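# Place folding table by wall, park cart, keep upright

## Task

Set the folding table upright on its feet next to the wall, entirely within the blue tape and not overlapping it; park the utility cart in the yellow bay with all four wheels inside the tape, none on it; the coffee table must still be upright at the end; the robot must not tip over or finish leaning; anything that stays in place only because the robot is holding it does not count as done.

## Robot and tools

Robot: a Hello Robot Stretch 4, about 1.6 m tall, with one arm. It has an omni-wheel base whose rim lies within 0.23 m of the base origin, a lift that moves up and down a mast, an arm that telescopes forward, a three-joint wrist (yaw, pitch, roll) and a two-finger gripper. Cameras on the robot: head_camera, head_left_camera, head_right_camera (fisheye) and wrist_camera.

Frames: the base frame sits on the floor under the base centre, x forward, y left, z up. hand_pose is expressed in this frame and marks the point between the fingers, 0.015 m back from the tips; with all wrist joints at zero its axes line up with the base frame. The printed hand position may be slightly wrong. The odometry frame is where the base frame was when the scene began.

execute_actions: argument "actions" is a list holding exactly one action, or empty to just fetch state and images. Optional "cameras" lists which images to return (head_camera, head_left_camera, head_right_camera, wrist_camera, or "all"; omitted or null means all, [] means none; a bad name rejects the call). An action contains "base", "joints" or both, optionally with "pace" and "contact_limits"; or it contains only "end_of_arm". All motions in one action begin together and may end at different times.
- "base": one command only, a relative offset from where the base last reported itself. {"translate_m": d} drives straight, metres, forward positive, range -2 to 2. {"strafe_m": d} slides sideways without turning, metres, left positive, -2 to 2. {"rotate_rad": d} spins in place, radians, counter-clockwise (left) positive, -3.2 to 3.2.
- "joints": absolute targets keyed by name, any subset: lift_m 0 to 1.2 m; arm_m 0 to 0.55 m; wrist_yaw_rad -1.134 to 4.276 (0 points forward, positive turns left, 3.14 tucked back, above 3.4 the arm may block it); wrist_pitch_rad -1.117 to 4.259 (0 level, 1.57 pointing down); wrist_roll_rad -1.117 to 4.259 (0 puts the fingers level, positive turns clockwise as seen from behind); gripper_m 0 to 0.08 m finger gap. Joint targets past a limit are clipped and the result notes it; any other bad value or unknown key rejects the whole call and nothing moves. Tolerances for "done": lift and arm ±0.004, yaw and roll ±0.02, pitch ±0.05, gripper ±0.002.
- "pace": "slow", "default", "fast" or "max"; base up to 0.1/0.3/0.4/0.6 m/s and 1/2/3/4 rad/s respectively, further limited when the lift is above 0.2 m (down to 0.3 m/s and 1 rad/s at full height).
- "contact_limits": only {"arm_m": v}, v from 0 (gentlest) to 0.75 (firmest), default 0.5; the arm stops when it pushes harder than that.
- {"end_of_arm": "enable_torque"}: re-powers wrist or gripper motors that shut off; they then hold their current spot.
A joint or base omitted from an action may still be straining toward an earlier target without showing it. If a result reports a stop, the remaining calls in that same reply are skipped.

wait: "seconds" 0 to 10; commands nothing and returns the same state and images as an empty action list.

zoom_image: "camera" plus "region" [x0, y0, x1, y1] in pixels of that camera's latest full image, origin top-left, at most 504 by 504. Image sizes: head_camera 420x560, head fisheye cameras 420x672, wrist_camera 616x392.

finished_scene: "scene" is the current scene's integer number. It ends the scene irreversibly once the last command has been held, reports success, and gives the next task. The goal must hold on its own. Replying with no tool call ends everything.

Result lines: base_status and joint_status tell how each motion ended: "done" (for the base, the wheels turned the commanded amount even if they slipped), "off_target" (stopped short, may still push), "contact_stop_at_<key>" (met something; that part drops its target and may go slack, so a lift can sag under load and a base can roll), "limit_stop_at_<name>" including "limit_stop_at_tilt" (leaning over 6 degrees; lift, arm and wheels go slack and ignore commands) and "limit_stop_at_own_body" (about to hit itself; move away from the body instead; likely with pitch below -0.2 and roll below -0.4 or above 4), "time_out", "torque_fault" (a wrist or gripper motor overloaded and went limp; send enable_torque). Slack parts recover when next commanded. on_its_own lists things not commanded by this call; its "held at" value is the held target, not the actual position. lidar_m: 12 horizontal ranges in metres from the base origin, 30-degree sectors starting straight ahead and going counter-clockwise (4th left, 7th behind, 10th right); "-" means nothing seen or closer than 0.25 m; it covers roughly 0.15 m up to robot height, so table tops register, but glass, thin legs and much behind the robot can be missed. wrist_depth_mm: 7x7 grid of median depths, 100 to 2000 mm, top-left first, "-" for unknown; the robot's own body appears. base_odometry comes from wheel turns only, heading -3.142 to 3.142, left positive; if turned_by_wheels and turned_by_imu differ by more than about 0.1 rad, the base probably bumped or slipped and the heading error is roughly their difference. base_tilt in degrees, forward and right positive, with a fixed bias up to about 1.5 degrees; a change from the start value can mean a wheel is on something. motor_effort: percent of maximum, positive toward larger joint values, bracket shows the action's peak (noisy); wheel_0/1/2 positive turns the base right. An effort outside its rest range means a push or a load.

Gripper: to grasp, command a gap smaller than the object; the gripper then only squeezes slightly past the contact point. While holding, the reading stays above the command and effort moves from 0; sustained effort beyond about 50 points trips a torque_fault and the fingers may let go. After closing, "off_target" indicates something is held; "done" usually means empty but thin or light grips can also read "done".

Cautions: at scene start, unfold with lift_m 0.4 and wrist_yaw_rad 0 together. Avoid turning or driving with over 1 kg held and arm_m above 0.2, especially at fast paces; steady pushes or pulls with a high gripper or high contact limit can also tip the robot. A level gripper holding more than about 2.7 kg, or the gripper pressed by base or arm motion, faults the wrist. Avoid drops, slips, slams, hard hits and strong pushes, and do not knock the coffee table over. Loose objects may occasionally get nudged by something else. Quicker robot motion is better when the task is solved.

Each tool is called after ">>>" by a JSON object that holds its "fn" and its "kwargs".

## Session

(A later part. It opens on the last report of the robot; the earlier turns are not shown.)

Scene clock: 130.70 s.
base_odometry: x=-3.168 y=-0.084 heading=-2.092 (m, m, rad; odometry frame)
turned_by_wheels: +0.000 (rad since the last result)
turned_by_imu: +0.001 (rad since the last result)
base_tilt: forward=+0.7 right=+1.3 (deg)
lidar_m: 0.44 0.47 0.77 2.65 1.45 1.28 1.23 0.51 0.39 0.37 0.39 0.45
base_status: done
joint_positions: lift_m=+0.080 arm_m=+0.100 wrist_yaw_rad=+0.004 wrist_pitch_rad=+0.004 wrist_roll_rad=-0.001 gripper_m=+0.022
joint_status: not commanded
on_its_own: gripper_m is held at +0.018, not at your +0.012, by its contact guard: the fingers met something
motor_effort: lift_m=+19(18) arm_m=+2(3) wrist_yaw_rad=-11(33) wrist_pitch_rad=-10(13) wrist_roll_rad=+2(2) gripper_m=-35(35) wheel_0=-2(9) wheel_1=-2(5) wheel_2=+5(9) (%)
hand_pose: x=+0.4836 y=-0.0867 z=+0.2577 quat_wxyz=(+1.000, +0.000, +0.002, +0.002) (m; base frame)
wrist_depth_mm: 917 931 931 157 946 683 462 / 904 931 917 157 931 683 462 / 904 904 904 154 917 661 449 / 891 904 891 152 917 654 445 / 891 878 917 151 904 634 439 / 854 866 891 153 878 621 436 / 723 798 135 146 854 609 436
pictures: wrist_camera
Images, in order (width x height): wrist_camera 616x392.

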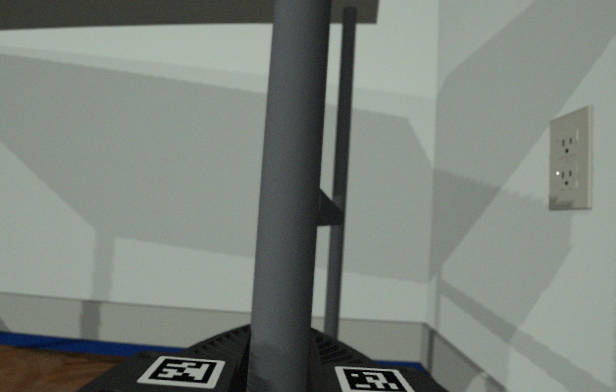

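>>> {"fn": "execute_actions", "kwargs": {"actions": [{"joints":{"gripper_m":0.08}}], "cameras": []}}

>>> {"fn": "execute_actions", "kwargs": {"actions": [{"base":{"translate_m":-0.3}}], "cameras": []}}

>>> {"fn": "execute_actions", "kwargs": {"actions": [{"base":{"strafe_m":1.08}}], "cameras": ["head_camera","wrist_camera"]}}

Scene clock: 136.57 s.
base_odometry: x=-3.168 y=-0.084 heading=-2.092 (m, m, rad; odometry frame)
turned_by_wheels: +0.000 (rad since the last result)
turned_by_imu: -0.001 (rad since the last result)
base_tilt: forward=+0.7 right=+1.3 (deg)
lidar_m: 0.44 0.47 0.78 2.62 1.43 1.29 1.21 0.53 0.38 0.36 0.40 0.45
base_status: not commanded
joint_positions: lift_m=+0.080 arm_m=+0.100 wrist_yaw_rad=+0.001 wrist_pitch_rad=+0.003 wrist_roll_rad=-0.001 gripper_m=+0.080
joint_status: all done
motor_effort: lift_m=+18(18) arm_m=+2(2) wrist_yaw_rad=-3(10) wrist_pitch_rad=-11(11) wrist_roll_rad=+3(2) gripper_m=+2(38) wheel_0=-1(2) wheel_1=-1(2) wheel_2=+2(5) (%)
hand_pose: x=+0.4833 y=-0.0873 z=+0.2578 quat_wxyz=(+1.000, +0.000, +0.002, +0.000) (m; base frame)
wrist_depth_mm: 917 931 917 160 931 668 459 / 917 917 931 156 946 661 459 / 891 904 904 154 917 654 442 / 891 891 904 154 931 647 436 / 891 891 891 154 917 627 436 / 866 878 904 634 891 609 433 / - 123 723 640 146 539 436
pictures: none
No camera images: the call's "cameras" was empty. Leave "cameras" out to get every camera's image.

Scene clock: 139.03 s.
base_odometry: x=-3.019 y=+0.176 heading=-2.093 (m, m, rad; odometry frame)
turned_by_wheels: +0.000 (rad since the last result)
turned_by_imu: +0.000 (rad since the last result)
base_tilt: forward=+0.7 right=+1.3 (deg)
lidar_m: 0.74 0.82 1.27 1.44 1.32 0.96 0.91 0.52 0.38 0.36 0.39 0.54
base_status: done
joint_positions: lift_m=+0.080 arm_m=+0.100 wrist_yaw_rad=+0.000 wrist_pitch_rad=+0.003 wrist_roll_rad=-0.001 gripper_m=+0.080
joint_status: not commanded
motor_effort: lift_m=+19(19) arm_m=+2(1) wrist_yaw_rad=-2(3) wrist_pitch_rad=-10(11) wrist_roll_rad=+3(2) gripper_m=+2(1) wheel_0=-1(6) wheel_1=-1(5) wheel_2=-2(10) (%)
hand_pose: x=+0.4833 y=-0.0874 z=+0.2578 quat_wxyz=(+1.000, +0.000, +0.002, +0.000) (m; base frame)
wrist_depth_mm: 842 798 778 723 1255 661 462 / 1229 1205 1205 1008 1229 647 445 / 1205 1205 1205 1229 1205 640 442 / 1182 1229 1229 1182 1182 621 436 / 1205 1205 1205 1182 1160 609 427 / 1098 1138 1160 1138 1060 591 424 / - 123 768 759 146 525 427
pictures: none
No camera images: the call's "cameras" was empty. Leave "cameras" out to get every camera's image.

Scene clock: 143.97 s.
base_odometry: x=-2.083 y=-0.363 heading=-2.093 (m, m, rad; odometry frame)
turned_by_wheels: +0.000 (rad since the last result)
turned_by_imu: -0.002 (rad since the last result)
base_tilt: forward=+0.7 right=+1.3 (deg)
lidar_m: 0.88 1.63 1.59 1.60 0.52 0.41 0.70 1.11 1.31 1.44 1.13 0.91
base_status: done
joint_positions: lift_m=+0.080 arm_m=+0.100 wrist_yaw_rad=+0.000 wrist_pitch_rad=+0.003 wrist_roll_rad=-0.001 gripper_m=+0.080
joint_status: not commanded
motor_effort: lift_m=+19(19) arm_m=+2(2) wrist_yaw_rad=-2(2) wrist_pitch_rad=-11(8) wrist_roll_rad=+3(2) gripper_m=+2(2) wheel_0=+0(9) wheel_1=-2(4) wheel_2=-1(2) (%)
hand_pose: x=+0.4833 y=-0.0874 z=+0.2578 quat_wxyz=(+1.000, +0.000, +0.002, +0.000) (m; base frame)
wrist_depth_mm: 1229 1281 1255 759 732 723 699 / 1255 1255 1229 1060 1042 976 946 / 1205 1255 1229 1229 1255 1255 1255 / 1229 1205 1205 1229 1229 1229 1255 / 1229 1205 1205 1229 1205 1255 1229 / 1078 1205 1205 1182 1182 1205 1205 / - 123 778 798 146 917 946
pictures: head_camera, wrist_camera
Images, in order (width x height): head_camera 420x560, wrist_camera 616x392.

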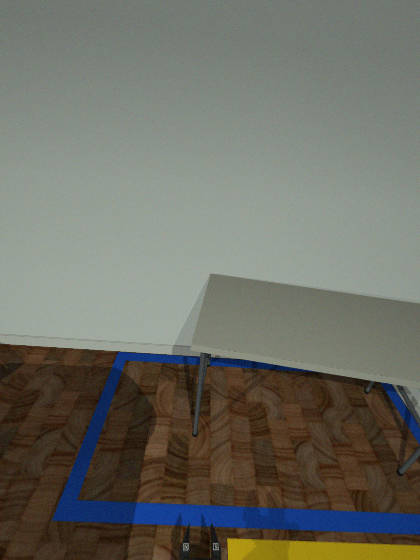

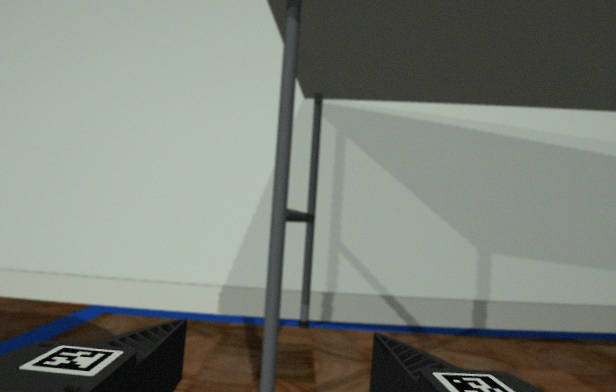

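>>> {"fn": "execute_actions", "kwargs": {"actions": [{"base":{"strafe_m":0.02}}], "cameras": []}}

>>> {"fn": "execute_actions", "kwargs": {"actions": [{"base":{"translate_m":0.35}}], "cameras": ["head_camera","wrist_camera"]}}

Scene clock: 148.40 s.
base_odometry: x=-2.065 y=-0.373 heading=-2.093 (m, m, rad; odometry frame)
turned_by_wheels: +0.000 (rad since the last result)
turned_by_imu: -0.001 (rad since the last result)
base_tilt: forward=+0.7 right=+1.3 (deg)
lidar_m: 0.91 1.63 1.60 1.60 0.53 0.40 0.62 1.12 1.31 1.46 1.15 0.92
base_status: done
joint_positions: lift_m=+0.080 arm_m=+0.100 wrist_yaw_rad=+0.000 wrist_pitch_rad=+0.003 wrist_roll_rad=-0.001 gripper_m=+0.080
joint_status: not commanded
motor_effort: lift_m=+19(19) arm_m=+2(2) wrist_yaw_rad=-2(2) wrist_pitch_rad=-11(14) wrist_roll_rad=+3(2) gripper_m=+1(1) wheel_0=+2(7) wheel_1=-1(9) wheel_2=-1(0) (%)
hand_pose: x=+0.4833 y=-0.0874 z=+0.2578 quat_wxyz=(+1.000, +0.000, +0.002, +0.000) (m; base frame)
wrist_depth_mm: 1229 1255 1281 759 741 723 699 / 1281 1205 1255 1138 1025 991 946 / 1229 1229 1255 1255 1255 1255 1281 / 1205 1205 1229 1205 1229 1229 1229 / 1205 1229 1205 1229 1205 1205 1255 / 1098 1182 1229 1160 1205 1205 1205 / - 123 768 798 146 917 946
pictures: none
No camera images: the call's "cameras" was empty. Leave "cameras" out to get every camera's image.

Scene clock: 151.03 s.
base_odometry: x=-2.240 y=-0.676 heading=-2.093 (m, m, rad; odometry frame)
turned_by_wheels: +0.000 (rad since the last result)
turned_by_imu: -0.002 (rad since the last result)
base_tilt: forward=+0.7 right=+1.3 (deg)
lidar_m: 0.55 1.27 1.77 1.53 1.02 0.75 0.73 1.43 1.52 1.48 0.69 0.55
base_status: done
joint_positions: lift_m=+0.080 arm_m=+0.100 wrist_yaw_rad=+0.000 wrist_pitch_rad=+0.003 wrist_roll_rad=-0.001 gripper_m=+0.080
joint_status: not commanded
motor_effort: lift_m=+19(19) arm_m=+2(2) wrist_yaw_rad=-1(1) wrist_pitch_rad=-11(10) wrist_roll_rad=+2(2) gripper_m=+1(2) wheel_0=+0(4) wheel_1=+0(5) wheel_2=+1(10) (%)
hand_pose: x=+0.4833 y=-0.0874 z=+0.2578 quat_wxyz=(+1.000, +0.000, +0.002, +0.000) (m; base frame)
wrist_depth_mm: 891 904 904 759 741 715 707 / 891 891 904 878 904 904 917 / 878 878 891 778 904 904 904 / 878 866 878 691 891 904 904 / 878 854 866 878 891 891 878 / 842 842 866 768 866 866 891 / - 123 768 715 146 854 854
pictures: head_camera, wrist_camera
Images, in order (width x height): head_camera 420x560, wrist_camera 616x392.

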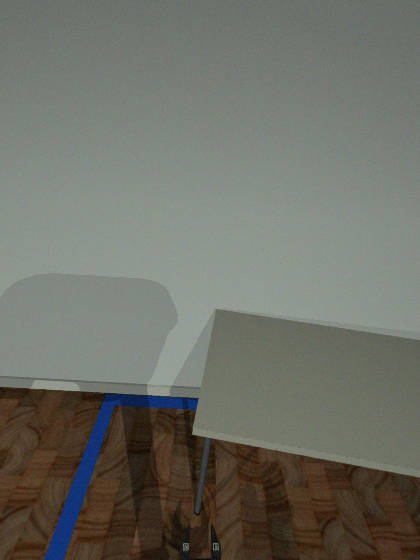

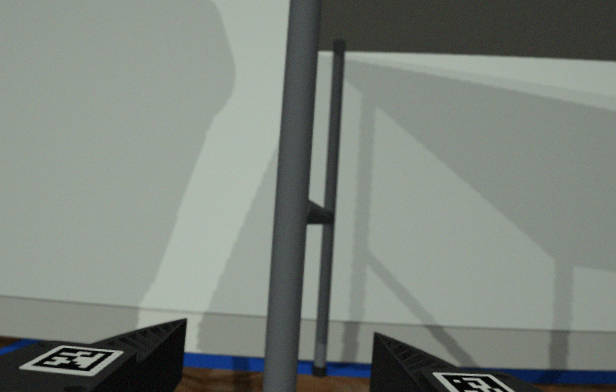

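>>> {"fn": "execute_actions", "kwargs": {"actions": [{"base":{"translate_m":0.13},"pace":"slow"}], "cameras": []}}

>>> {"fn": "execute_actions", "kwargs": {"actions": [{"joints":{"gripper_m":0.012}}], "cameras": []}}

>>> {"fn": "execute_actions", "kwargs": {"actions": [{"base":{"translate_m":-0.16},"pace":"slow"}], "cameras": ["wrist_camera"]}}

>>> {"fn": "execute_actions", "kwargs": {"actions": [{"joints":{"gripper_m":0.08}}], "cameras": []}}

>>> {"fn": "execute_actions", "kwargs": {"actions": [{"base":{"translate_m":-0.4}}], "cameras": ["head_camera","head_left_camera"]}}

Scene clock: 166.50 s.
base_odometry: x=-2.305 y=-0.789 heading=-2.093 (m, m, rad; odometry frame)
turned_by_wheels: +0.000 (rad since the last result)
turned_by_imu: -0.001 (rad since the last result)
base_tilt: forward=+0.7 right=+1.3 (deg)
lidar_m: 0.44 1.13 1.59 1.51 1.90 0.89 0.86 1.55 1.54 1.11 0.56 0.45
base_status: done
joint_positions: lift_m=+0.080 arm_m=+0.100 wrist_yaw_rad=+0.000 wrist_pitch_rad=+0.003 wrist_roll_rad=-0.001 gripper_m=+0.080
joint_status: not commanded
motor_effort: lift_m=+19(19) arm_m=+2(2) wrist_yaw_rad=-1(1) wrist_pitch_rad=-11(9) wrist_roll_rad=+2(3) gripper_m=+2(1) wheel_0=+1(2) wheel_1=+1(11) wheel_2=-2(8) (%)
hand_pose: x=+0.4833 y=-0.0874 z=+0.2578 quat_wxyz=(+1.000, +0.000, +0.002, +0.000) (m; base frame)
wrist_depth_mm: 759 759 768 153 778 788 788 / 750 759 768 151 768 788 778 / 741 750 750 151 768 778 778 / 732 750 750 148 759 768 768 / 732 741 732 146 750 759 759 / 732 723 732 146 741 741 750 / - 123 723 146 146 723 732
pictures: none
No camera images: the call's "cameras" was empty. Leave "cameras" out to get every camera's image.

Scene clock: 167.77 s.
base_odometry: x=-2.305 y=-0.789 heading=-2.093 (m, m, rad; odometry frame)
turned_by_wheels: +0.000 (rad since the last result)
turned_by_imu: +0.000 (rad since the last result)
base_tilt: forward=+0.7 right=+1.3 (deg)
lidar_m: 0.43 1.14 1.59 1.53 1.89 0.87 0.87 1.52 1.53 1.09 0.55 0.44
base_status: not commanded
joint_positions: lift_m=+0.080 arm_m=+0.100 wrist_yaw_rad=-0.001 wrist_pitch_rad=+0.003 wrist_roll_rad=-0.001 gripper_m=+0.022
joint_status: gripper_m off_target (ended at +0.022, target +0.012)
on_its_own: gripper_m is held at +0.018, not at your +0.012, by its contact guard: the fingers met something
motor_effort: lift_m=+19(19) arm_m=+2(1) wrist_yaw_rad=+2(2) wrist_pitch_rad=-11(13) wrist_roll_rad=+2(2) gripper_m=-35(33) wheel_0=+0(1) wheel_1=+1(1) wheel_2=-1(2) (%)
hand_pose: x=+0.4832 y=-0.0876 z=+0.2578 quat_wxyz=(+1.000, +0.000, +0.002, +0.000) (m; base frame)
wrist_depth_mm: 759 759 768 152 768 778 741 / 750 759 768 152 768 778 778 / 750 750 750 150 768 778 778 / 741 741 759 148 759 750 778 / 741 741 741 147 741 759 759 / 732 732 732 147 741 750 750 / 699 723 135 142 723 732 732
pictures: none
No camera images: the call's "cameras" was empty. Leave "cameras" out to get every camera's image.

Scene clock: 170.67 s.
base_odometry: x=-2.225 y=-0.650 heading=-2.093 (m, m, rad; odometry frame)
turned_by_wheels: +0.000 (rad since the last result)
turned_by_imu: +0.000 (rad since the last result)
base_tilt: forward=+0.7 right=+1.3 (deg)
lidar_m: 0.44 1.29 1.82 1.52 0.97 0.70 0.72 1.41 1.55 1.49 0.61 0.46
base_status: done
joint_positions: lift_m=+0.080 arm_m=+0.100 wrist_yaw_rad=+0.004 wrist_pitch_rad=+0.003 wrist_roll_rad=-0.001 gripper_m=+0.022
joint_status: not commanded
on_its_own: gripper_m is held at +0.018, not at your +0.012, by its contact guard: the fingers met something
motor_effort: lift_m=+19(19) arm_m=+1(2) wrist_yaw_rad=-11(12) wrist_pitch_rad=-9(12) wrist_roll_rad=+2(2) gripper_m=-34(35) wheel_0=-4(8) wheel_1=-1(2) wheel_2=+5(7) (%)
hand_pose: x=+0.4836 y=-0.0866 z=+0.2577 quat_wxyz=(+1.000, +0.000, +0.002, +0.002) (m; base frame)
wrist_depth_mm: 931 917 931 153 931 715 699 / 931 904 931 153 917 931 946 / 904 904 931 151 931 931 946 / 891 904 917 149 904 917 931 / 891 891 917 148 904 917 917 / 866 866 891 148 904 891 904 / 732 798 135 142 854 891 891
pictures: wrist_camera
Images, in order (width x height): wrist_camera 616x392.

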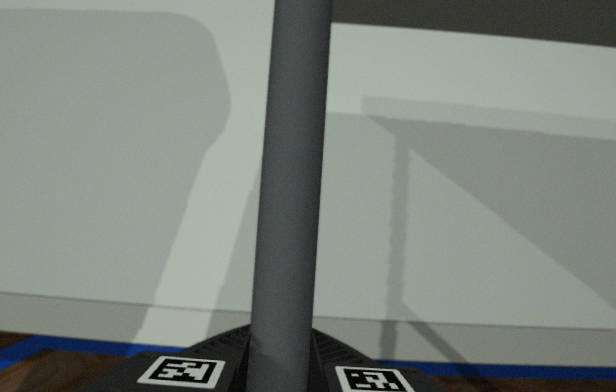

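Scene clock: 171.90 s.
base_odometry: x=-2.225 y=-0.650 heading=-2.093 (m, m, rad; odometry frame)
turned_by_wheels: +0.000 (rad since the last result)
turned_by_imu: +0.000 (rad since the last result)
base_tilt: forward=+0.7 right=+1.3 (deg)
lidar_m: 0.42 1.29 1.81 1.52 0.96 0.72 0.70 1.39 1.53 1.48 0.61 0.46
base_status: not commanded
joint_positions: lift_m=+0.080 arm_m=+0.100 wrist_yaw_rad=+0.001 wrist_pitch_rad=+0.003 wrist_roll_rad=-0.001 gripper_m=+0.080
joint_status: all done
motor_effort: lift_m=+19(19) arm_m=+2(1) wrist_yaw_rad=-2(12) wrist_pitch_rad=-9(10) wrist_roll_rad=+3(3) gripper_m=+1(32) wheel_0=-3(4) wheel_1=+0(1) wheel_2=+3(5) (%)
hand_pose: x=+0.4834 y=-0.0873 z=+0.2578 quat_wxyz=(+1.000, +0.000, +0.002, +0.000) (m; base frame)
wrist_depth_mm: 917 931 931 154 931 715 699 / 904 904 917 154 946 946 946 / 904 917 917 151 917 931 917 / 917 891 904 149 931 917 917 / 891 904 891 150 917 904 931 / 878 878 878 150 904 904 891 / - 123 723 699 146 891 891
pictures: none
No camera images: the call's "cameras" was empty. Leave "cameras" out to get every camera's image.

Scene clock: 174.70 s.
base_odometry: x=-2.025 y=-0.304 heading=-2.093 (m, m, rad; odometry frame)
turned_by_wheels: +0.000 (rad since the last result)
turned_by_imu: +0.001 (rad since the last result)
base_tilt: forward=+0.7 right=+1.3 (deg)
lidar_m: 0.82 1.73 1.59 1.63 0.40 0.33 0.60 1.05 1.21 1.47 1.15 0.87
base_status: done
joint_positions: lift_m=+0.080 arm_m=+0.100 wrist_yaw_rad=+0.000 wrist_pitch_rad=+0.003 wrist_roll_rad=-0.001 gripper_m=+0.080
joint_status: not commanded
motor_effort: lift_m=+19(19) arm_m=+1(1) wrist_yaw_rad=-2(3) wrist_pitch_rad=-11(11) wrist_roll_rad=+3(2) gripper_m=+1(1) wheel_0=-1(5) wheel_1=+0(3) wheel_2=-2(10) (%)
hand_pose: x=+0.4834 y=-0.0874 z=+0.2578 quat_wxyz=(+1.000, +0.000, +0.002, +0.000) (m; base frame)
wrist_depth_mm: 1308 1366 1336 732 741 723 707 / 1281 1281 1336 1060 1025 991 931 / 1281 1336 1308 1336 1336 1336 1336 / 1308 1255 1281 1308 1308 1366 1308 / 1281 1281 1255 1336 1281 1281 1308 / 1138 1205 1281 1229 1308 1255 1281 / - 123 778 798 146 904 931
pictures: head_camera, head_left_camera
Images, in order (width x height): head_camera 420x560, head_left_camera 420x672.

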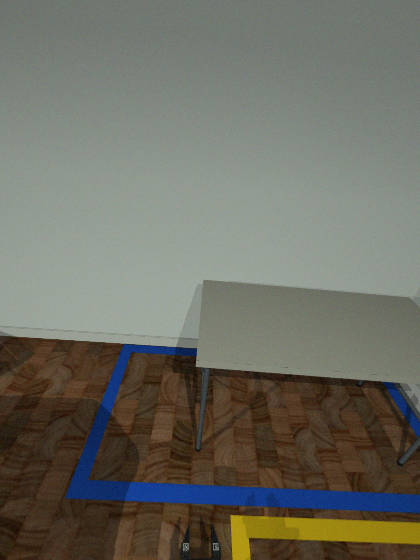

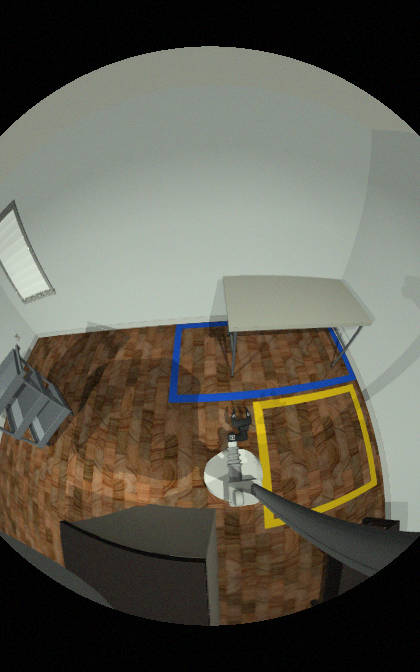

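>>> {"fn": "execute_actions", "kwargs": {"actions": [{"base":{"strafe_m":-0.9}}], "cameras": ["head_camera","wrist_camera"]}}

Scene clock: 191.27 s.
base_odometry: x=-2.805 y=+0.145 heading=-2.093 (m, m, rad; odometry frame)
turned_by_wheels: +0.000 (rad since the last result)
turned_by_imu: +0.001 (rad since the last result)
base_tilt: forward=+0.7 right=+1.3 (deg)
lidar_m: 0.79 0.84 1.20 1.13 1.09 0.87 0.83 0.79 0.59 0.56 0.59 0.82
base_status: done
joint_positions: lift_m=+0.080 arm_m=+0.100 wrist_yaw_rad=+0.000 wrist_pitch_rad=+0.003 wrist_roll_rad=-0.001 gripper_m=+0.080
joint_status: not commanded
motor_effort: lift_m=+19(19) arm_m=+1(1) wrist_yaw_rad=-2(1) wrist_pitch_rad=-12(12) wrist_roll_rad=+3(2) gripper_m=+2(2) wheel_0=+0(10) wheel_1=+2(9) wheel_2=+1(1) (%)
hand_pose: x=+0.4834 y=-0.0874 z=+0.2577 quat_wxyz=(+1.000, +0.000, +0.002, +0.000) (m; base frame)
wrist_depth_mm: 854 798 778 768 741 946 741 / 1281 1281 1308 1098 1255 931 741 / 1281 1308 1308 1336 1281 976 732 / 1255 1281 1255 1308 1281 960 723 / 1255 1255 1281 1255 1308 960 715 / 1098 1182 1255 1229 1229 931 691 / - 123 768 820 146 831 683
pictures: head_camera, wrist_camera
Images, in order (width x height): head_camera 420x560, wrist_camera 616x392.

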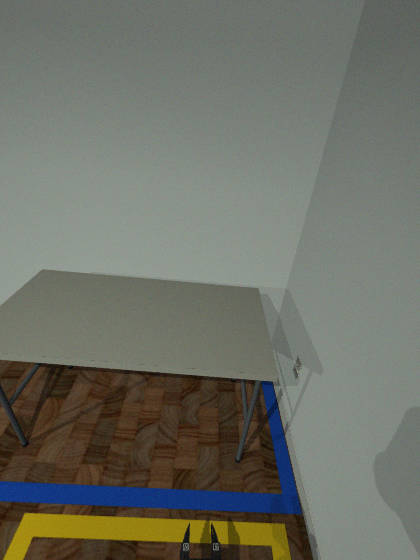

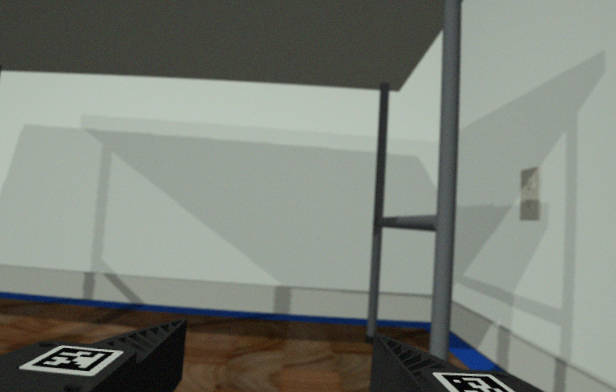

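>>> {"fn": "execute_actions", "kwargs": {"actions": [{"base":{"strafe_m":-0.2}}], "cameras": []}}

>>> {"fn": "execute_actions", "kwargs": {"actions": [{"base":{"translate_m":0.24}}], "cameras": ["wrist_camera"]}}

Scene clock: 201.07 s.
base_odometry: x=-2.979 y=+0.245 heading=-2.093 (m, m, rad; odometry frame)
turned_by_wheels: +0.000 (rad since the last result)
turned_by_imu: +0.000 (rad since the last result)
base_tilt: forward=+0.7 right=+1.3 (deg)
lidar_m: 0.77 0.82 1.21 1.30 1.30 0.88 0.83 0.52 0.37 0.35 0.38 0.56
base_status: done
joint_positions: lift_m=+0.080 arm_m=+0.100 wrist_yaw_rad=+0.000 wrist_pitch_rad=+0.003 wrist_roll_rad=-0.001 gripper_m=+0.080
joint_status: not commanded
motor_effort: lift_m=+19(19) arm_m=+1(1) wrist_yaw_rad=-2(2) wrist_pitch_rad=-10(12) wrist_roll_rad=+2(3) gripper_m=+1(1) wheel_0=+1(9) wheel_1=+1(5) wheel_2=+0(2) (%)
hand_pose: x=+0.4833 y=-0.0874 z=+0.2577 quat_wxyz=(+1.000, +0.000, +0.002, +0.000) (m; base frame)
wrist_depth_mm: 854 809 778 778 1336 654 459 / 1308 1255 1281 1281 1308 654 445 / 1255 1255 1255 1308 1281 634 442 / 1255 1281 1281 1255 1229 621 433 / 1229 1281 1255 1281 1160 615 427 / 1078 1160 1229 1229 1060 597 421 / - 123 768 778 146 535 424
pictures: none
No camera images: the call's "cameras" was empty. Leave "cameras" out to get every camera's image.

Scene clock: 203.30 s.
base_odometry: x=-3.098 y=+0.037 heading=-2.093 (m, m, rad; odometry frame)
turned_by_wheels: +0.000 (rad since the last result)
turned_by_imu: -0.001 (rad since the last result)
base_tilt: forward=+0.7 right=+1.3 (deg)
lidar_m: 0.53 0.57 0.83 2.66 1.37 1.14 1.09 0.53 0.37 0.35 0.40 0.55
base_status: done
joint_positions: lift_m=+0.080 arm_m=+0.100 wrist_yaw_rad=+0.000 wrist_pitch_rad=+0.003 wrist_roll_rad=-0.001 gripper_m=+0.080
joint_status: not commanded
motor_effort: lift_m=+19(19) arm_m=+1(1) wrist_yaw_rad=-2(2) wrist_pitch_rad=-10(10) wrist_roll_rad=+2(3) gripper_m=+2(2) wheel_0=+2(7) wheel_1=+0(5) wheel_2=+1(10) (%)
hand_pose: x=+0.4833 y=-0.0874 z=+0.2578 quat_wxyz=(+1.000, +0.000, +0.002, +0.000) (m; base frame)
wrist_depth_mm: 946 798 778 691 1078 676 459 / 1060 1042 1060 1078 1060 661 459 / 1060 1060 1060 1078 1042 647 452 / 1025 1025 1042 1025 1042 634 442 / 1025 1025 1025 1042 1025 627 436 / 991 1008 1008 991 1008 609 430 / - 123 768 715 146 539 427
pictures: wrist_camera
Images, in order (width x height): wrist_camera 616x392.

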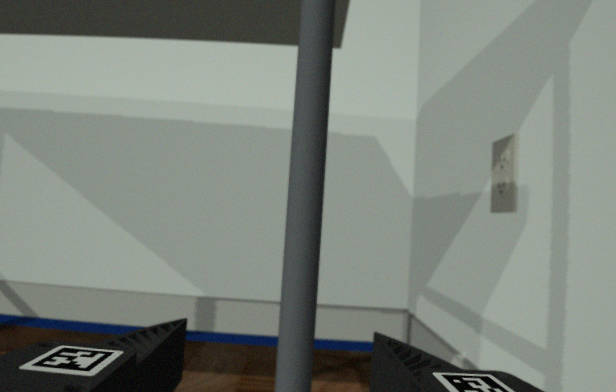

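>>> {"fn": "execute_actions", "kwargs": {"actions": [{"base":{"translate_m":0.125},"pace":"slow"}], "cameras": []}}

>>> {"fn": "execute_actions", "kwargs": {"actions": [{"joints":{"gripper_m":0.012}}], "cameras": []}}

>>> {"fn": "execute_actions", "kwargs": {"actions": [{"base":{"translate_m":0.045},"pace":"slow"}], "cameras": ["wrist_camera"]}}

>>> {"fn": "execute_actions", "kwargs": {"actions": [{"joints":{"gripper_m":0.08}}], "cameras": []}}

>>> {"fn": "execute_actions", "kwargs": {"actions": [{"base":{"translate_m":-0.5}}], "cameras": ["head_camera"]}}

Scene clock: 212.43 s.
base_odometry: x=-3.161 y=-0.071 heading=-2.093 (m, m, rad; odometry frame)
turned_by_wheels: +0.000 (rad since the last result)
turned_by_imu: -0.001 (rad since the last result)
base_tilt: forward=+0.7 right=+1.3 (deg)
lidar_m: 0.41 0.45 0.65 2.64 1.43 1.26 1.21 0.53 0.39 0.37 0.40 0.44
base_status: done
joint_positions: lift_m=+0.080 arm_m=+0.100 wrist_yaw_rad=+0.000 wrist_pitch_rad=+0.003 wrist_roll_rad=-0.001 gripper_m=+0.080
joint_status: not commanded
motor_effort: lift_m=+19(19) arm_m=+1(1) wrist_yaw_rad=-2(2) wrist_pitch_rad=-10(12) wrist_roll_rad=+2(2) gripper_m=+1(1) wheel_0=+3(4) wheel_1=+0(1) wheel_2=-2(7) (%)
hand_pose: x=+0.4833 y=-0.0874 z=+0.2578 quat_wxyz=(+1.000, +0.000, +0.002, +0.000) (m; base frame)
wrist_depth_mm: 960 931 946 138 946 676 459 / 931 931 931 136 946 661 455 / 917 931 917 135 931 654 452 / 917 917 931 134 917 647 439 / 917 917 904 132 904 627 439 / 878 866 891 131 917 609 433 / - 123 778 130 146 544 433
pictures: none
No camera images: the call's "cameras" was empty. Leave "cameras" out to get every camera's image.

Scene clock: 213.70 s.
base_odometry: x=-3.161 y=-0.071 heading=-2.094 (m, m, rad; odometry frame)
turned_by_wheels: -0.001 (rad since the last result)
turned_by_imu: -0.001 (rad since the last result)
base_tilt: forward=+0.7 right=+1.3 (deg)
lidar_m: 0.39 0.44 0.64 2.65 1.42 1.27 1.21 0.53 0.38 0.37 0.40 0.42
base_status: not commanded
joint_positions: lift_m=+0.080 arm_m=+0.100 wrist_yaw_rad=-0.010 wrist_pitch_rad=+0.003 wrist_roll_rad=-0.001 gripper_m=+0.022
joint_status: gripper_m off_target (ended at +0.022, target +0.012)
on_its_own: gripper_m is held at +0.018, not at your +0.012, by its contact guard: the fingers met something; wrist_yaw_rad is at rest, and its effort (+27) is outside its rest range (-13 to +13)
motor_effort: lift_m=+19(19) arm_m=+1(1) wrist_yaw_rad=+27(31) wrist_pitch_rad=-12(10) wrist_roll_rad=+2(2) gripper_m=-35(37) wheel_0=-5(5) wheel_1=-2(2) wheel_2=-4(5) (%)
hand_pose: x=+0.4825 y=-0.0895 z=+0.2577 quat_wxyz=(+1.000, +0.000, +0.002, -0.005) (m; base frame)
wrist_depth_mm: 904 931 946 137 946 647 459 / 917 917 931 136 946 647 442 / 904 904 904 135 931 627 430 / 891 904 931 133 917 615 427 / 891 904 904 132 917 609 424 / 854 878 891 132 904 585 421 / 741 798 129 128 798 580 421
pictures: none
No camera images: the call's "cameras" was empty. Leave "cameras" out to get every camera's image.

Scene clock: 215.33 s.
base_odometry: x=-3.183 y=-0.110 heading=-2.094 (m, m, rad; odometry frame)
turned_by_wheels: +0.000 (rad since the last result)
turned_by_imu: -0.001 (rad since the last result)
base_tilt: forward=+0.7 right=+1.3 (deg)
lidar_m: 0.41 0.45 0.61 2.65 1.44 1.32 1.27 0.55 0.38 0.37 0.39 0.43
base_status: done
joint_positions: lift_m=+0.080 arm_m=+0.100 wrist_yaw_rad=-0.005 wrist_pitch_rad=+0.003 wrist_roll_rad=-0.001 gripper_m=+0.022
joint_status: not commanded
on_its_own: gripper_m is held at +0.018, not at your +0.012, by its contact guard: the fingers met something
motor_effort: lift_m=+19(19) arm_m=+2(1) wrist_yaw_rad=+12(28) wrist_pitch_rad=-11(10) wrist_roll_rad=+3(3) gripper_m=-35(36) wheel_0=+1(6) wheel_1=+1(4) wheel_2=-6(10) (%)
hand_pose: x=+0.4829 y=-0.0884 z=+0.2578 quat_wxyz=(+1.000, +0.000, +0.001, -0.002) (m; base frame)
wrist_depth_mm: 891 891 891 137 904 661 455 / 866 878 891 137 878 654 452 / 878 878 878 135 891 640 442 / 866 854 878 133 891 627 433 / 842 854 866 132 878 615 433 / 820 854 854 132 866 609 427 / 732 798 129 128 831 585 427
pictures: wrist_camera
Images, in order (width x height): wrist_camera 616x392.

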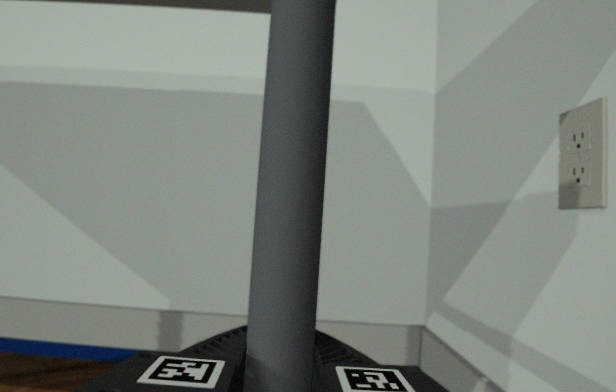

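Scene clock: 216.57 s.
base_odometry: x=-3.183 y=-0.110 heading=-2.094 (m, m, rad; odometry frame)
turned_by_wheels: +0.000 (rad since the last result)
turned_by_imu: +0.000 (rad since the last result)
base_tilt: forward=+0.7 right=+1.3 (deg)
lidar_m: 0.41 0.43 0.62 2.62 1.41 1.30 1.25 0.53 0.37 0.35 0.39 0.45
base_status: not commanded
joint_positions: lift_m=+0.080 arm_m=+0.100 wrist_yaw_rad=-0.001 wrist_pitch_rad=+0.003 wrist_roll_rad=-0.001 gripper_m=+0.080
joint_status: all done
motor_effort: lift_m=+19(19) arm_m=+1(1) wrist_yaw_rad=+1(13) wrist_pitch_rad=-11(12) wrist_roll_rad=+2(2) gripper_m=+1(32) wheel_0=+1(1) wheel_1=+1(1) wheel_2=-2(6) (%)
hand_pose: x=+0.4833 y=-0.0875 z=+0.2578 quat_wxyz=(+1.000, +0.000, +0.001, +0.000) (m; base frame)
wrist_depth_mm: 891 891 891 137 917 676 462 / 878 891 866 135 891 668 462 / 866 866 878 134 904 654 455 / 866 854 878 133 878 634 445 / 842 866 854 131 878 621 439 / 831 854 854 130 866 609 430 / - 123 732 129 146 544 436
pictures: none
No camera images: the call's "cameras" was empty. Leave "cameras" out to get every camera's image.

Scene clock: 219.73 s.
base_odometry: x=-2.933 y=+0.323 heading=-2.094 (m, m, rad; odometry frame)
turned_by_wheels: +0.000 (rad since the last result)
turned_by_imu: +0.001 (rad since the last result)
base_tilt: forward=+0.7 right=+1.3 (deg)
lidar_m: 0.92 0.98 1.34 1.29 1.32 0.79 0.74 0.52 0.37 0.36 0.39 0.54
base_status: done
joint_positions: lift_m=+0.080 arm_m=+0.100 wrist_yaw_rad=+0.000 wrist_pitch_rad=+0.003 wrist_roll_rad=-0.001 gripper_m=+0.080
joint_status: not commanded
motor_effort: lift_m=+19(19) arm_m=+1(1) wrist_yaw_rad=+0(1) wrist_pitch_rad=-8(7) wrist_roll_rad=+2(1) gripper_m=+1(1) wheel_0=-2(6) wheel_1=+0(6) wheel_2=-2(9) (%)
hand_pose: x=+0.4833 y=-0.0875 z=+0.2578 quat_wxyz=(+1.000, +0.000, +0.001, +0.000) (m; base frame)
wrist_depth_mm: 854 809 788 768 1336 654 455 / 1255 1160 1118 1182 1281 634 442 / 1336 1366 1397 1397 1255 627 442 / 1336 1366 1397 1366 1205 621 433 / 1336 1336 1366 1366 1160 615 424 / 1078 1182 1281 1308 1060 585 415 / - 123 768 798 146 525 424
pictures: head_camera
Images, in order (width x height): head_camera 420x560.

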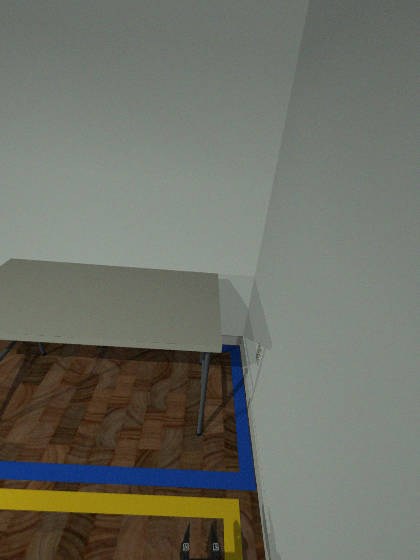

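>>> {"fn": "execute_actions", "kwargs": {"actions": [{"base":{"strafe_m":0.4},"joints":{"arm_m":0,"lift_m":0.3}}], "cameras": []}}

>>> {"fn": "execute_actions", "kwargs": {"actions": [{"base":{"rotate_rad":1.55},"joints":{"wrist_pitch_rad":1.57,"wrist_roll_rad":1.57,"lift_m":0.45}}], "cameras": ["head_camera","head_left_camera"]}}

Scene clock: 228.37 s.
base_odometry: x=-2.587 y=+0.123 heading=-2.094 (m, m, rad; odometry frame)
turned_by_wheels: +0.000 (rad since the last result)
turned_by_imu: -0.002 (rad since the last result)
base_tilt: forward=+0.7 right=+1.3 (deg)
lidar_m: 0.93 0.97 2.34 0.87 0.89 1.23 0.75 0.77 0.78 0.77 0.81 0.98
base_status: done
joint_positions: lift_m=+0.300 arm_m=+0.001 wrist_yaw_rad=+0.000 wrist_pitch_rad=+0.003 wrist_roll_rad=-0.001 gripper_m=+0.080
joint_status: all done
motor_effort: lift_m=+25(30) arm_m=-5(4) wrist_yaw_rad=+0(0) wrist_pitch_rad=-9(10) wrist_roll_rad=+3(2) gripper_m=+1(2) wheel_0=+1(8) wheel_1=-1(9) wheel_2=+0(2) (%)
hand_pose: x=+0.3847 y=-0.0874 z=+0.4773 quat_wxyz=(+1.000, +0.000, +0.001, +0.000) (m; base frame)
wrist_depth_mm: 1537 1537 1499 1499 1537 1499 1042 / 1499 1464 1537 1499 1537 1499 1025 / 976 891 842 778 768 768 1025 / 1464 1464 1430 1499 1464 1430 1008 / 1430 1430 1430 1464 1499 1430 991 / 1464 1397 1464 1430 1430 1255 976 / - 123 1336 1430 146 1118 946
pictures: none
No camera images: the call's "cameras" was empty. Leave "cameras" out to get every camera's image.

Scene clock: 230.40 s.
base_odometry: x=-2.587 y=+0.123 heading=-0.544 (m, m, rad; odometry frame)
turned_by_wheels: +1.550 (rad since the last result)
turned_by_imu: +1.569 (rad since the last result)
base_tilt: forward=+0.7 right=+1.3 (deg)
lidar_m: 0.85 0.86 1.24 0.75 0.79 0.81 0.77 0.80 0.97 0.91 0.97 2.36
base_status: done
joint_positions: lift_m=+0.450 arm_m=+0.001 wrist_yaw_rad=+0.000 wrist_pitch_rad=+1.569 wrist_roll_rad=+1.569 gripper_m=+0.080
joint_status: all done
motor_effort: lift_m=+25(28) arm_m=-4(4) wrist_yaw_rad=-1(0) wrist_pitch_rad=+2(7) wrist_roll_rad=+2(10) gripper_m=+1(2) wheel_0=-2(5) wheel_1=+1(4) wheel_2=+1(7) (%)
hand_pose: x=+0.1723 y=-0.0874 z=+0.4153 quat_wxyz=(+0.501, +0.500, +0.500, -0.499) (m; base frame)
wrist_depth_mm: 564 569 580 580 597 609 615 / 554 564 574 580 585 603 609 / 544 554 569 574 580 591 597 / 539 549 554 569 373 377 597 / 535 544 559 351 353 362 368 / 525 535 549 345 347 357 325 / - 123 539 342 146 349 355
pictures: head_camera, head_left_camera
Images, in order (width x height): head_camera 420x560, head_left_camera 420x672.

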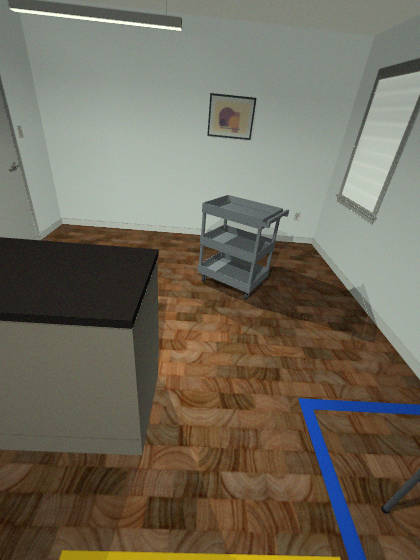

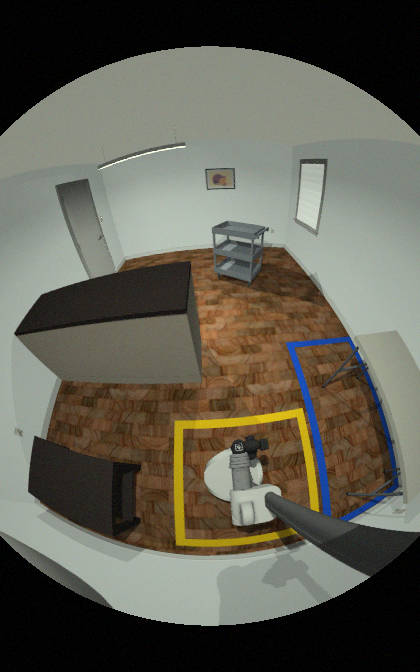

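>>> {"fn": "execute_actions", "kwargs": {"actions": [{"base":{"strafe_m":-0.17}}], "cameras": []}}

>>> {"fn": "execute_actions", "kwargs": {"actions": [{"base":{"translate_m":1.5},"joints":{"lift_m":1.1}}]}}

Scene clock: 242.37 s.
base_odometry: x=-2.675 y=-0.022 heading=-0.544 (m, m, rad; odometry frame)
turned_by_wheels: +0.000 (rad since the last result)
turned_by_imu: -0.001 (rad since the last result)
base_tilt: forward=+0.7 right=+1.3 (deg)
lidar_m: 1.43 0.94 1.19 0.92 0.95 0.79 0.76 0.81 0.79 0.74 0.80 2.25
base_status: done
joint_positions: lift_m=+0.450 arm_m=+0.001 wrist_yaw_rad=+0.000 wrist_pitch_rad=+1.569 wrist_roll_rad=+1.569 gripper_m=+0.080
joint_status: not commanded
motor_effort: lift_m=+25(25) arm_m=-4(4) wrist_yaw_rad=-1(0) wrist_pitch_rad=+2(1) wrist_roll_rad=+3(2) gripper_m=+1(1) wheel_0=-1(6) wheel_1=+0(11) wheel_2=+0(2) (%)
hand_pose: x=+0.1722 y=-0.0874 z=+0.4153 quat_wxyz=(+0.501, +0.500, +0.500, -0.499) (m; base frame)
wrist_depth_mm: 564 564 580 591 585 603 609 / 549 559 580 574 597 591 603 / 549 554 564 569 585 585 597 / 544 549 559 564 373 375 603 / 539 539 549 351 355 359 364 / 535 539 549 347 351 353 327 / - 123 535 342 146 351 355
pictures: none
No camera images: the call's "cameras" was empty. Leave "cameras" out to get every camera's image.

Scene clock: 248.87 s.
base_odometry: x=-1.391 y=-0.798 heading=-0.544 (m, m, rad; odometry frame)
turned_by_wheels: +0.000 (rad since the last result)
turned_by_imu: -0.006 (rad since the last result)
base_tilt: forward=+0.7 right=+1.3 (deg)
lidar_m: 0.86 2.58 2.30 0.37 0.38 0.54 2.29 1.14 1.19 1.56 1.63 0.82
base_status: done
joint_positions: lift_m=+1.100 arm_m=+0.001 wrist_yaw_rad=+0.000 wrist_pitch_rad=+1.570 wrist_roll_rad=+1.569 gripper_m=+0.080
joint_status: all done
motor_effort: lift_m=+24(30) arm_m=-4(4) wrist_yaw_rad=-1(1) wrist_pitch_rad=-1(1) wrist_roll_rad=+2(3) gripper_m=+1(1) wheel_0=+1(7) wheel_1=+0(1) wheel_2=+1(7) (%)
hand_pose: x=+0.1722 y=-0.0874 z=+1.0653 quat_wxyz=(+0.501, +0.500, +0.500, -0.499) (m; base frame)
wrist_depth_mm: 1205 1205 1229 1229 1255 1308 1336 / 1205 1205 1229 1229 1281 1281 1308 / 1025 1182 1229 1205 1255 1255 1308 / 1138 1160 1205 1229 1255 1229 1281 / 1160 1160 1160 991 991 1229 1255 / 1118 1160 1160 976 1008 1229 330 / - 123 1160 1160 146 1205 1229
pictures: head_camera, head_left_camera, head_right_camera, wrist_camera
Images, in order (width x height): head_camera 420x560, head_left_camera 420x672, head_right_camera 420x672, wrist_camera 616x392.

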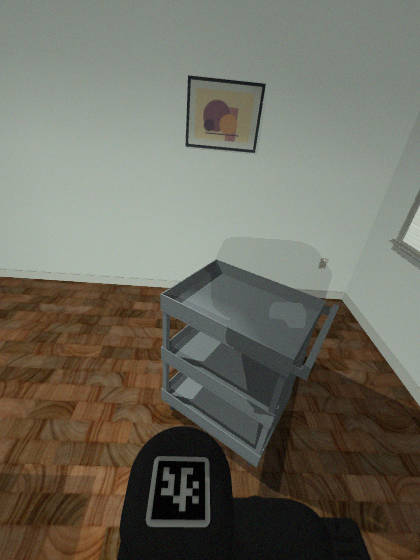

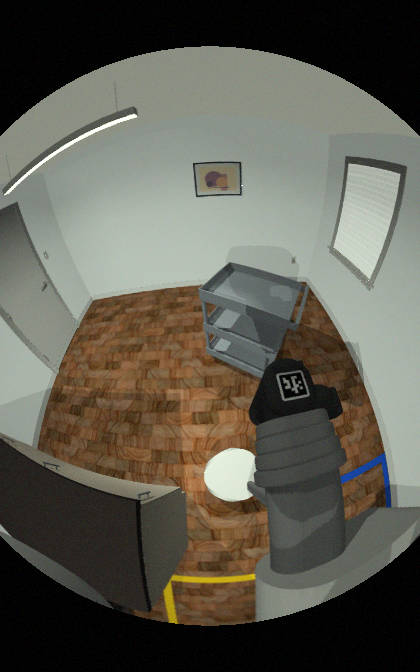

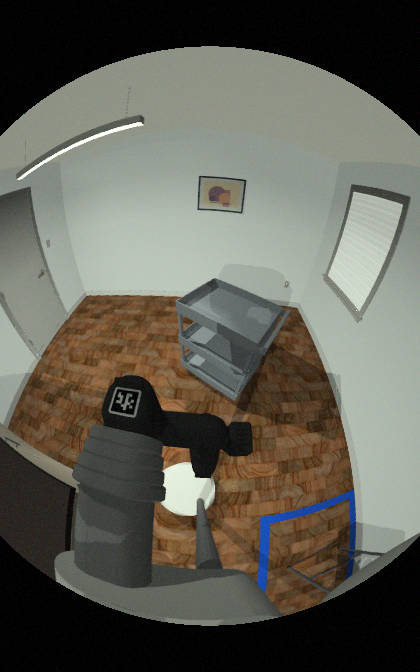

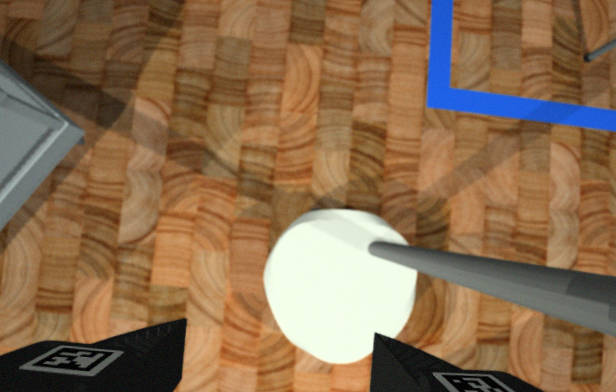

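>>> {"fn": "execute_actions", "kwargs": {"actions": [{"base":{"translate_m":0.4}}], "cameras": []}}

>>> {"fn": "execute_actions", "kwargs": {"actions": [{"base":{"strafe_m":0.62}}], "cameras": []}}

>>> {"fn": "execute_actions", "kwargs": {"actions": [{"base":{"translate_m":1.2}}], "cameras": []}}

>>> {"fn": "execute_actions", "kwargs": {"actions": [{"base":{"rotate_rad":-2.16}}]}}

Scene clock: 283.07 s.
base_odometry: x=-1.049 y=-1.005 heading=-0.544 (m, m, rad; odometry frame)
turned_by_wheels: +0.000 (rad since the last result)
turned_by_imu: -0.002 (rad since the last result)
base_tilt: forward=+0.6 right=+1.4 (deg)
lidar_m: 0.51 2.17 2.24 1.81 0.65 0.60 2.69 1.47 1.59 1.55 0.48 0.47
base_status: done
joint_positions: lift_m=+1.100 arm_m=+0.001 wrist_yaw_rad=+0.000 wrist_pitch_rad=+1.570 wrist_roll_rad=+1.569 gripper_m=+0.080
joint_status: not commanded
motor_effort: lift_m=+24(24) arm_m=-4(4) wrist_yaw_rad=-1(1) wrist_pitch_rad=+0(0) wrist_roll_rad=+2(2) gripper_m=+1(1) wheel_0=+0(8) wheel_1=-1(3) wheel_2=+2(7) (%)
hand_pose: x=+0.1722 y=-0.0874 z=+1.0653 quat_wxyz=(+0.501, +0.500, +0.500, -0.499) (m; base frame)
wrist_depth_mm: 418 430 1229 1255 1281 1281 1336 / 379 741 1229 1205 1255 1308 1281 / 427 732 1205 1229 1229 1255 1255 / 715 960 1182 1229 1229 1281 1229 / 699 1042 1182 991 976 1255 1229 / 917 1138 1160 976 991 1229 332 / - 123 1182 1160 146 1205 1229
pictures: none
No camera images: the call's "cameras" was empty. Leave "cameras" out to get every camera's image.

Scene clock: 286.47 s.
base_odometry: x=-0.728 y=-0.475 heading=-0.544 (m, m, rad; odometry frame)
turned_by_wheels: +0.000 (rad since the last result)
turned_by_imu: -0.001 (rad since the last result)
base_tilt: forward=+0.7 right=+1.3 (deg)
lidar_m: 2.06 2.16 1.63 1.54 0.64 0.44 0.44 0.48 1.87 2.19 0.85 0.80
base_status: done
joint_positions: lift_m=+1.100 arm_m=+0.001 wrist_yaw_rad=+0.000 wrist_pitch_rad=+1.570 wrist_roll_rad=+1.569 gripper_m=+0.080
joint_status: not commanded
motor_effort: lift_m=+24(24) arm_m=-4(4) wrist_yaw_rad=+0(0) wrist_pitch_rad=-1(0) wrist_roll_rad=+2(3) gripper_m=+1(1) wheel_0=+0(9) wheel_1=+0(9) wheel_2=+1(0) (%)
hand_pose: x=+0.1722 y=-0.0874 z=+1.0653 quat_wxyz=(+0.501, +0.500, +0.500, -0.499) (m; base frame)
wrist_depth_mm: 1042 1042 1205 1255 1281 1336 1336 / 1182 1205 1229 1229 1281 1281 1308 / 1160 1160 1182 1205 1255 1255 1281 / 1160 1160 1182 1205 1229 1255 1281 / 1118 1160 1229 991 1008 1025 866 / 1160 1138 1182 991 991 1229 330 / - 123 1160 1160 146 1118 820
pictures: none
No camera images: the call's "cameras" was empty. Leave "cameras" out to get every camera's image.

Scene clock: 291.97 s.
base_odometry: x=+0.299 y=-1.095 heading=-0.543 (m, m, rad; odometry frame)
turned_by_wheels: +0.000 (rad since the last result)
turned_by_imu: -0.005 (rad since the last result)
base_tilt: forward=+0.7 right=+1.4 (deg)
lidar_m: 0.85 0.90 1.25 1.49 1.60 1.72 1.67 0.70 0.66 0.73 1.22 0.91
base_status: done
joint_positions: lift_m=+1.100 arm_m=+0.001 wrist_yaw_rad=+0.000 wrist_pitch_rad=+1.570 wrist_roll_rad=+1.569 gripper_m=+0.080
joint_status: not commanded
motor_effort: lift_m=+24(24) arm_m=-4(4) wrist_yaw_rad=+0(2) wrist_pitch_rad=+0(0) wrist_roll_rad=+2(3) gripper_m=+1(1) wheel_0=+0(6) wheel_1=+0(11) wheel_2=+2(7) (%)
hand_pose: x=+0.1722 y=-0.0874 z=+1.0653 quat_wxyz=(+0.501, +0.500, +0.500, -0.499) (m; base frame)
wrist_depth_mm: 1025 1229 1255 1229 1281 1138 778 / 1042 1160 1229 1255 1255 1118 1078 / 1078 1182 1205 1205 1255 1281 1255 / 1118 1160 1182 1229 1229 1255 1281 / 1098 1160 1182 991 991 1229 1281 / 1118 1160 1160 976 991 1229 332 / - 123 1160 1160 146 1255 1229
pictures: none
No camera images: the call's "cameras" was empty. Leave "cameras" out to get every camera's image.

Scene clock: 294.90 s.
base_odometry: x=+0.299 y=-1.095 heading=-2.703 (m, m, rad; odometry frame)
turned_by_wheels: -2.160 (rad since the last result)
turned_by_imu: -2.188 (rad since the last result)
base_tilt: forward=+0.7 right=+1.3 (deg)
lidar_m: 0.67 0.68 1.35 0.93 0.87 0.89 1.17 1.49 1.57 1.76 1.65 2.84
base_status: done
joint_positions: lift_m=+1.100 arm_m=+0.001 wrist_yaw_rad=+0.000 wrist_pitch_rad=+1.570 wrist_roll_rad=+1.569 gripper_m=+0.080
joint_status: not commanded
motor_effort: lift_m=+22(24) arm_m=-4(4) wrist_yaw_rad=-1(1) wrist_pitch_rad=+0(2) wrist_roll_rad=+3(2) gripper_m=+2(1) wheel_0=+2(6) wheel_1=+1(6) wheel_2=+1(6) (%)
hand_pose: x=+0.1722 y=-0.0874 z=+1.0655 quat_wxyz=(+0.501, +0.500, +0.500, -0.499) (m; base frame)
wrist_depth_mm: 1205 1205 1229 1255 1255 1281 1308 / 1160 1182 1182 1229 1255 1281 1281 / 1182 1205 1205 1255 1255 1255 1255 / 1160 1182 1182 1255 1205 1229 1281 / 991 1160 1182 991 991 1229 1255 / 1008 1160 1160 976 1008 1205 330 / - 123 1182 1160 146 1205 1229
pictures: head_camera, head_left_camera, head_right_camera, wrist_camera
Images, in order (width x height): head_camera 420x560, head_left_camera 420x672, head_right_camera 420x672, wrist_camera 616x392.

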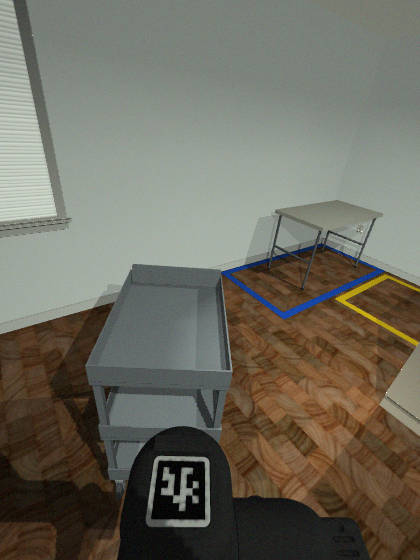

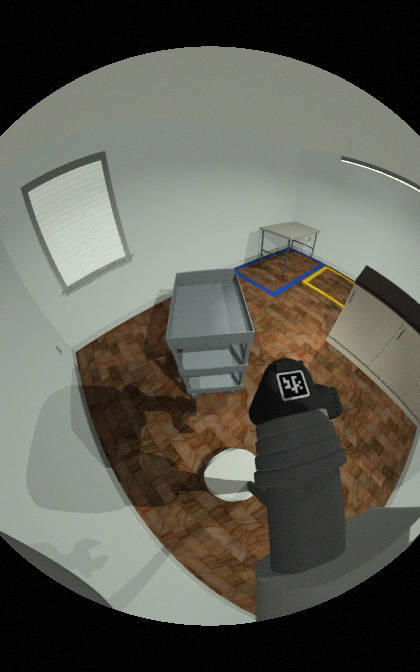

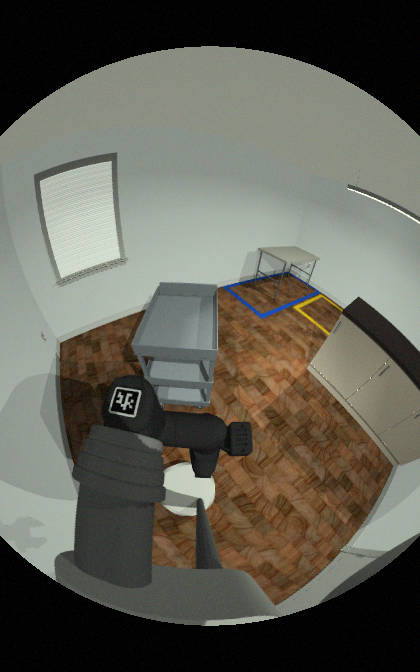

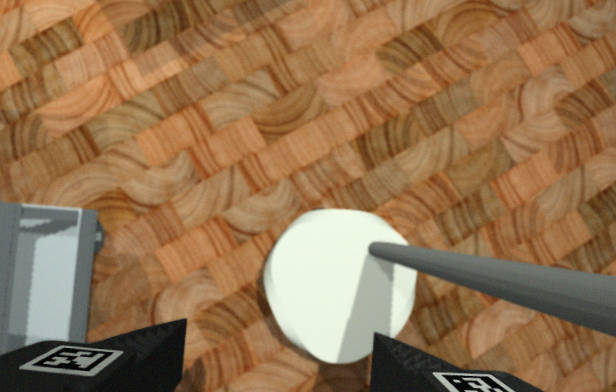

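>>> {"fn": "execute_actions", "kwargs": {"actions": [{"base":{"strafe_m":0.13}}], "cameras": []}}

>>> {"fn": "execute_actions", "kwargs": {"actions": [{"base":{"translate_m":0.29},"joints":{"arm_m":0.19,"lift_m":1.0}}], "cameras": ["head_camera","wrist_camera"]}}

Scene clock: 301.77 s.
base_odometry: x=+0.354 y=-1.213 heading=-2.703 (m, m, rad; odometry frame)
turned_by_wheels: +0.000 (rad since the last result)
turned_by_imu: -0.001 (rad since the last result)
base_tilt: forward=+0.7 right=+1.3 (deg)
lidar_m: 0.67 2.08 1.15 0.81 0.76 0.79 1.02 1.55 1.62 1.89 1.76 0.72
base_status: done
joint_positions: lift_m=+1.100 arm_m=+0.001 wrist_yaw_rad=+0.000 wrist_pitch_rad=+1.570 wrist_roll_rad=+1.569 gripper_m=+0.080
joint_status: not commanded
motor_effort: lift_m=+22(22) arm_m=-4(4) wrist_yaw_rad=-1(2) wrist_pitch_rad=+1(1) wrist_roll_rad=+2(2) gripper_m=+1(1) wheel_0=-1(6) wheel_1=-2(13) wheel_2=+0(0) (%)
hand_pose: x=+0.1722 y=-0.0874 z=+1.0655 quat_wxyz=(+0.501, +0.500, +0.500, -0.499) (m; base frame)
wrist_depth_mm: 1182 1205 1255 1255 1281 1281 1308 / 1160 1205 1229 1255 1281 1255 1308 / 1160 1205 1182 1205 1255 1255 1308 / 1008 1138 1182 1182 1255 1255 1229 / 991 1138 1182 976 1008 1229 1255 / 976 1160 1182 991 991 1229 329 / - 123 1138 1138 146 1205 1205
pictures: none
No camera images: the call's "cameras" was empty. Leave "cameras" out to get every camera's image.

Scene clock: 304.20 s.
base_odometry: x=+0.092 y=-1.336 heading=-2.703 (m, m, rad; odometry frame)
turned_by_wheels: +0.000 (rad since the last result)
turned_by_imu: -0.001 (rad since the last result)
base_tilt: forward=+0.7 right=+1.3 (deg)
lidar_m: 0.38 0.41 1.43 0.98 0.91 0.94 1.21 1.80 1.89 1.71 1.60 0.40
base_status: done
joint_positions: lift_m=+1.000 arm_m=+0.189 wrist_yaw_rad=+0.000 wrist_pitch_rad=+1.570 wrist_roll_rad=+1.570 gripper_m=+0.080
joint_status: all done
motor_effort: lift_m=+18(20) arm_m=+4(4) wrist_yaw_rad=-2(1) wrist_pitch_rad=-2(4) wrist_roll_rad=+2(2) gripper_m=+2(1) wheel_0=+1(7) wheel_1=-1(4) wheel_2=+0(8) (%)
hand_pose: x=+0.3603 y=-0.0874 z=+0.9658 quat_wxyz=(+0.501, +0.500, +0.500, -0.499) (m; base frame)
wrist_depth_mm: 267 282 1118 1160 1160 1205 1229 / 315 320 325 1138 1160 1160 1182 / 310 317 320 1138 1138 1160 1160 / 309 312 315 1098 1138 1160 1160 / 303 309 314 1098 904 917 1160 / 301 306 310 1078 904 931 1138 / - 123 307 1098 146 904 1138
pictures: head_camera, wrist_camera
Images, in order (width x height): head_camera 420x560, wrist_camera 616x392.

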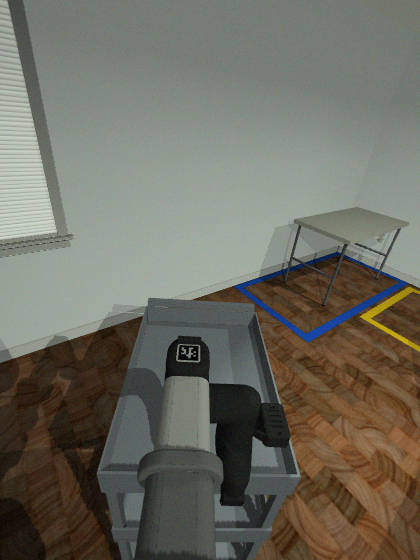

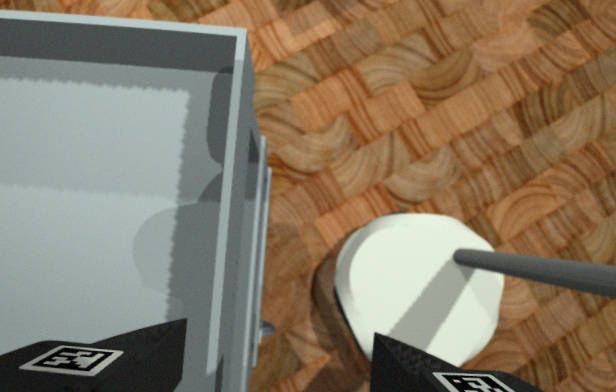

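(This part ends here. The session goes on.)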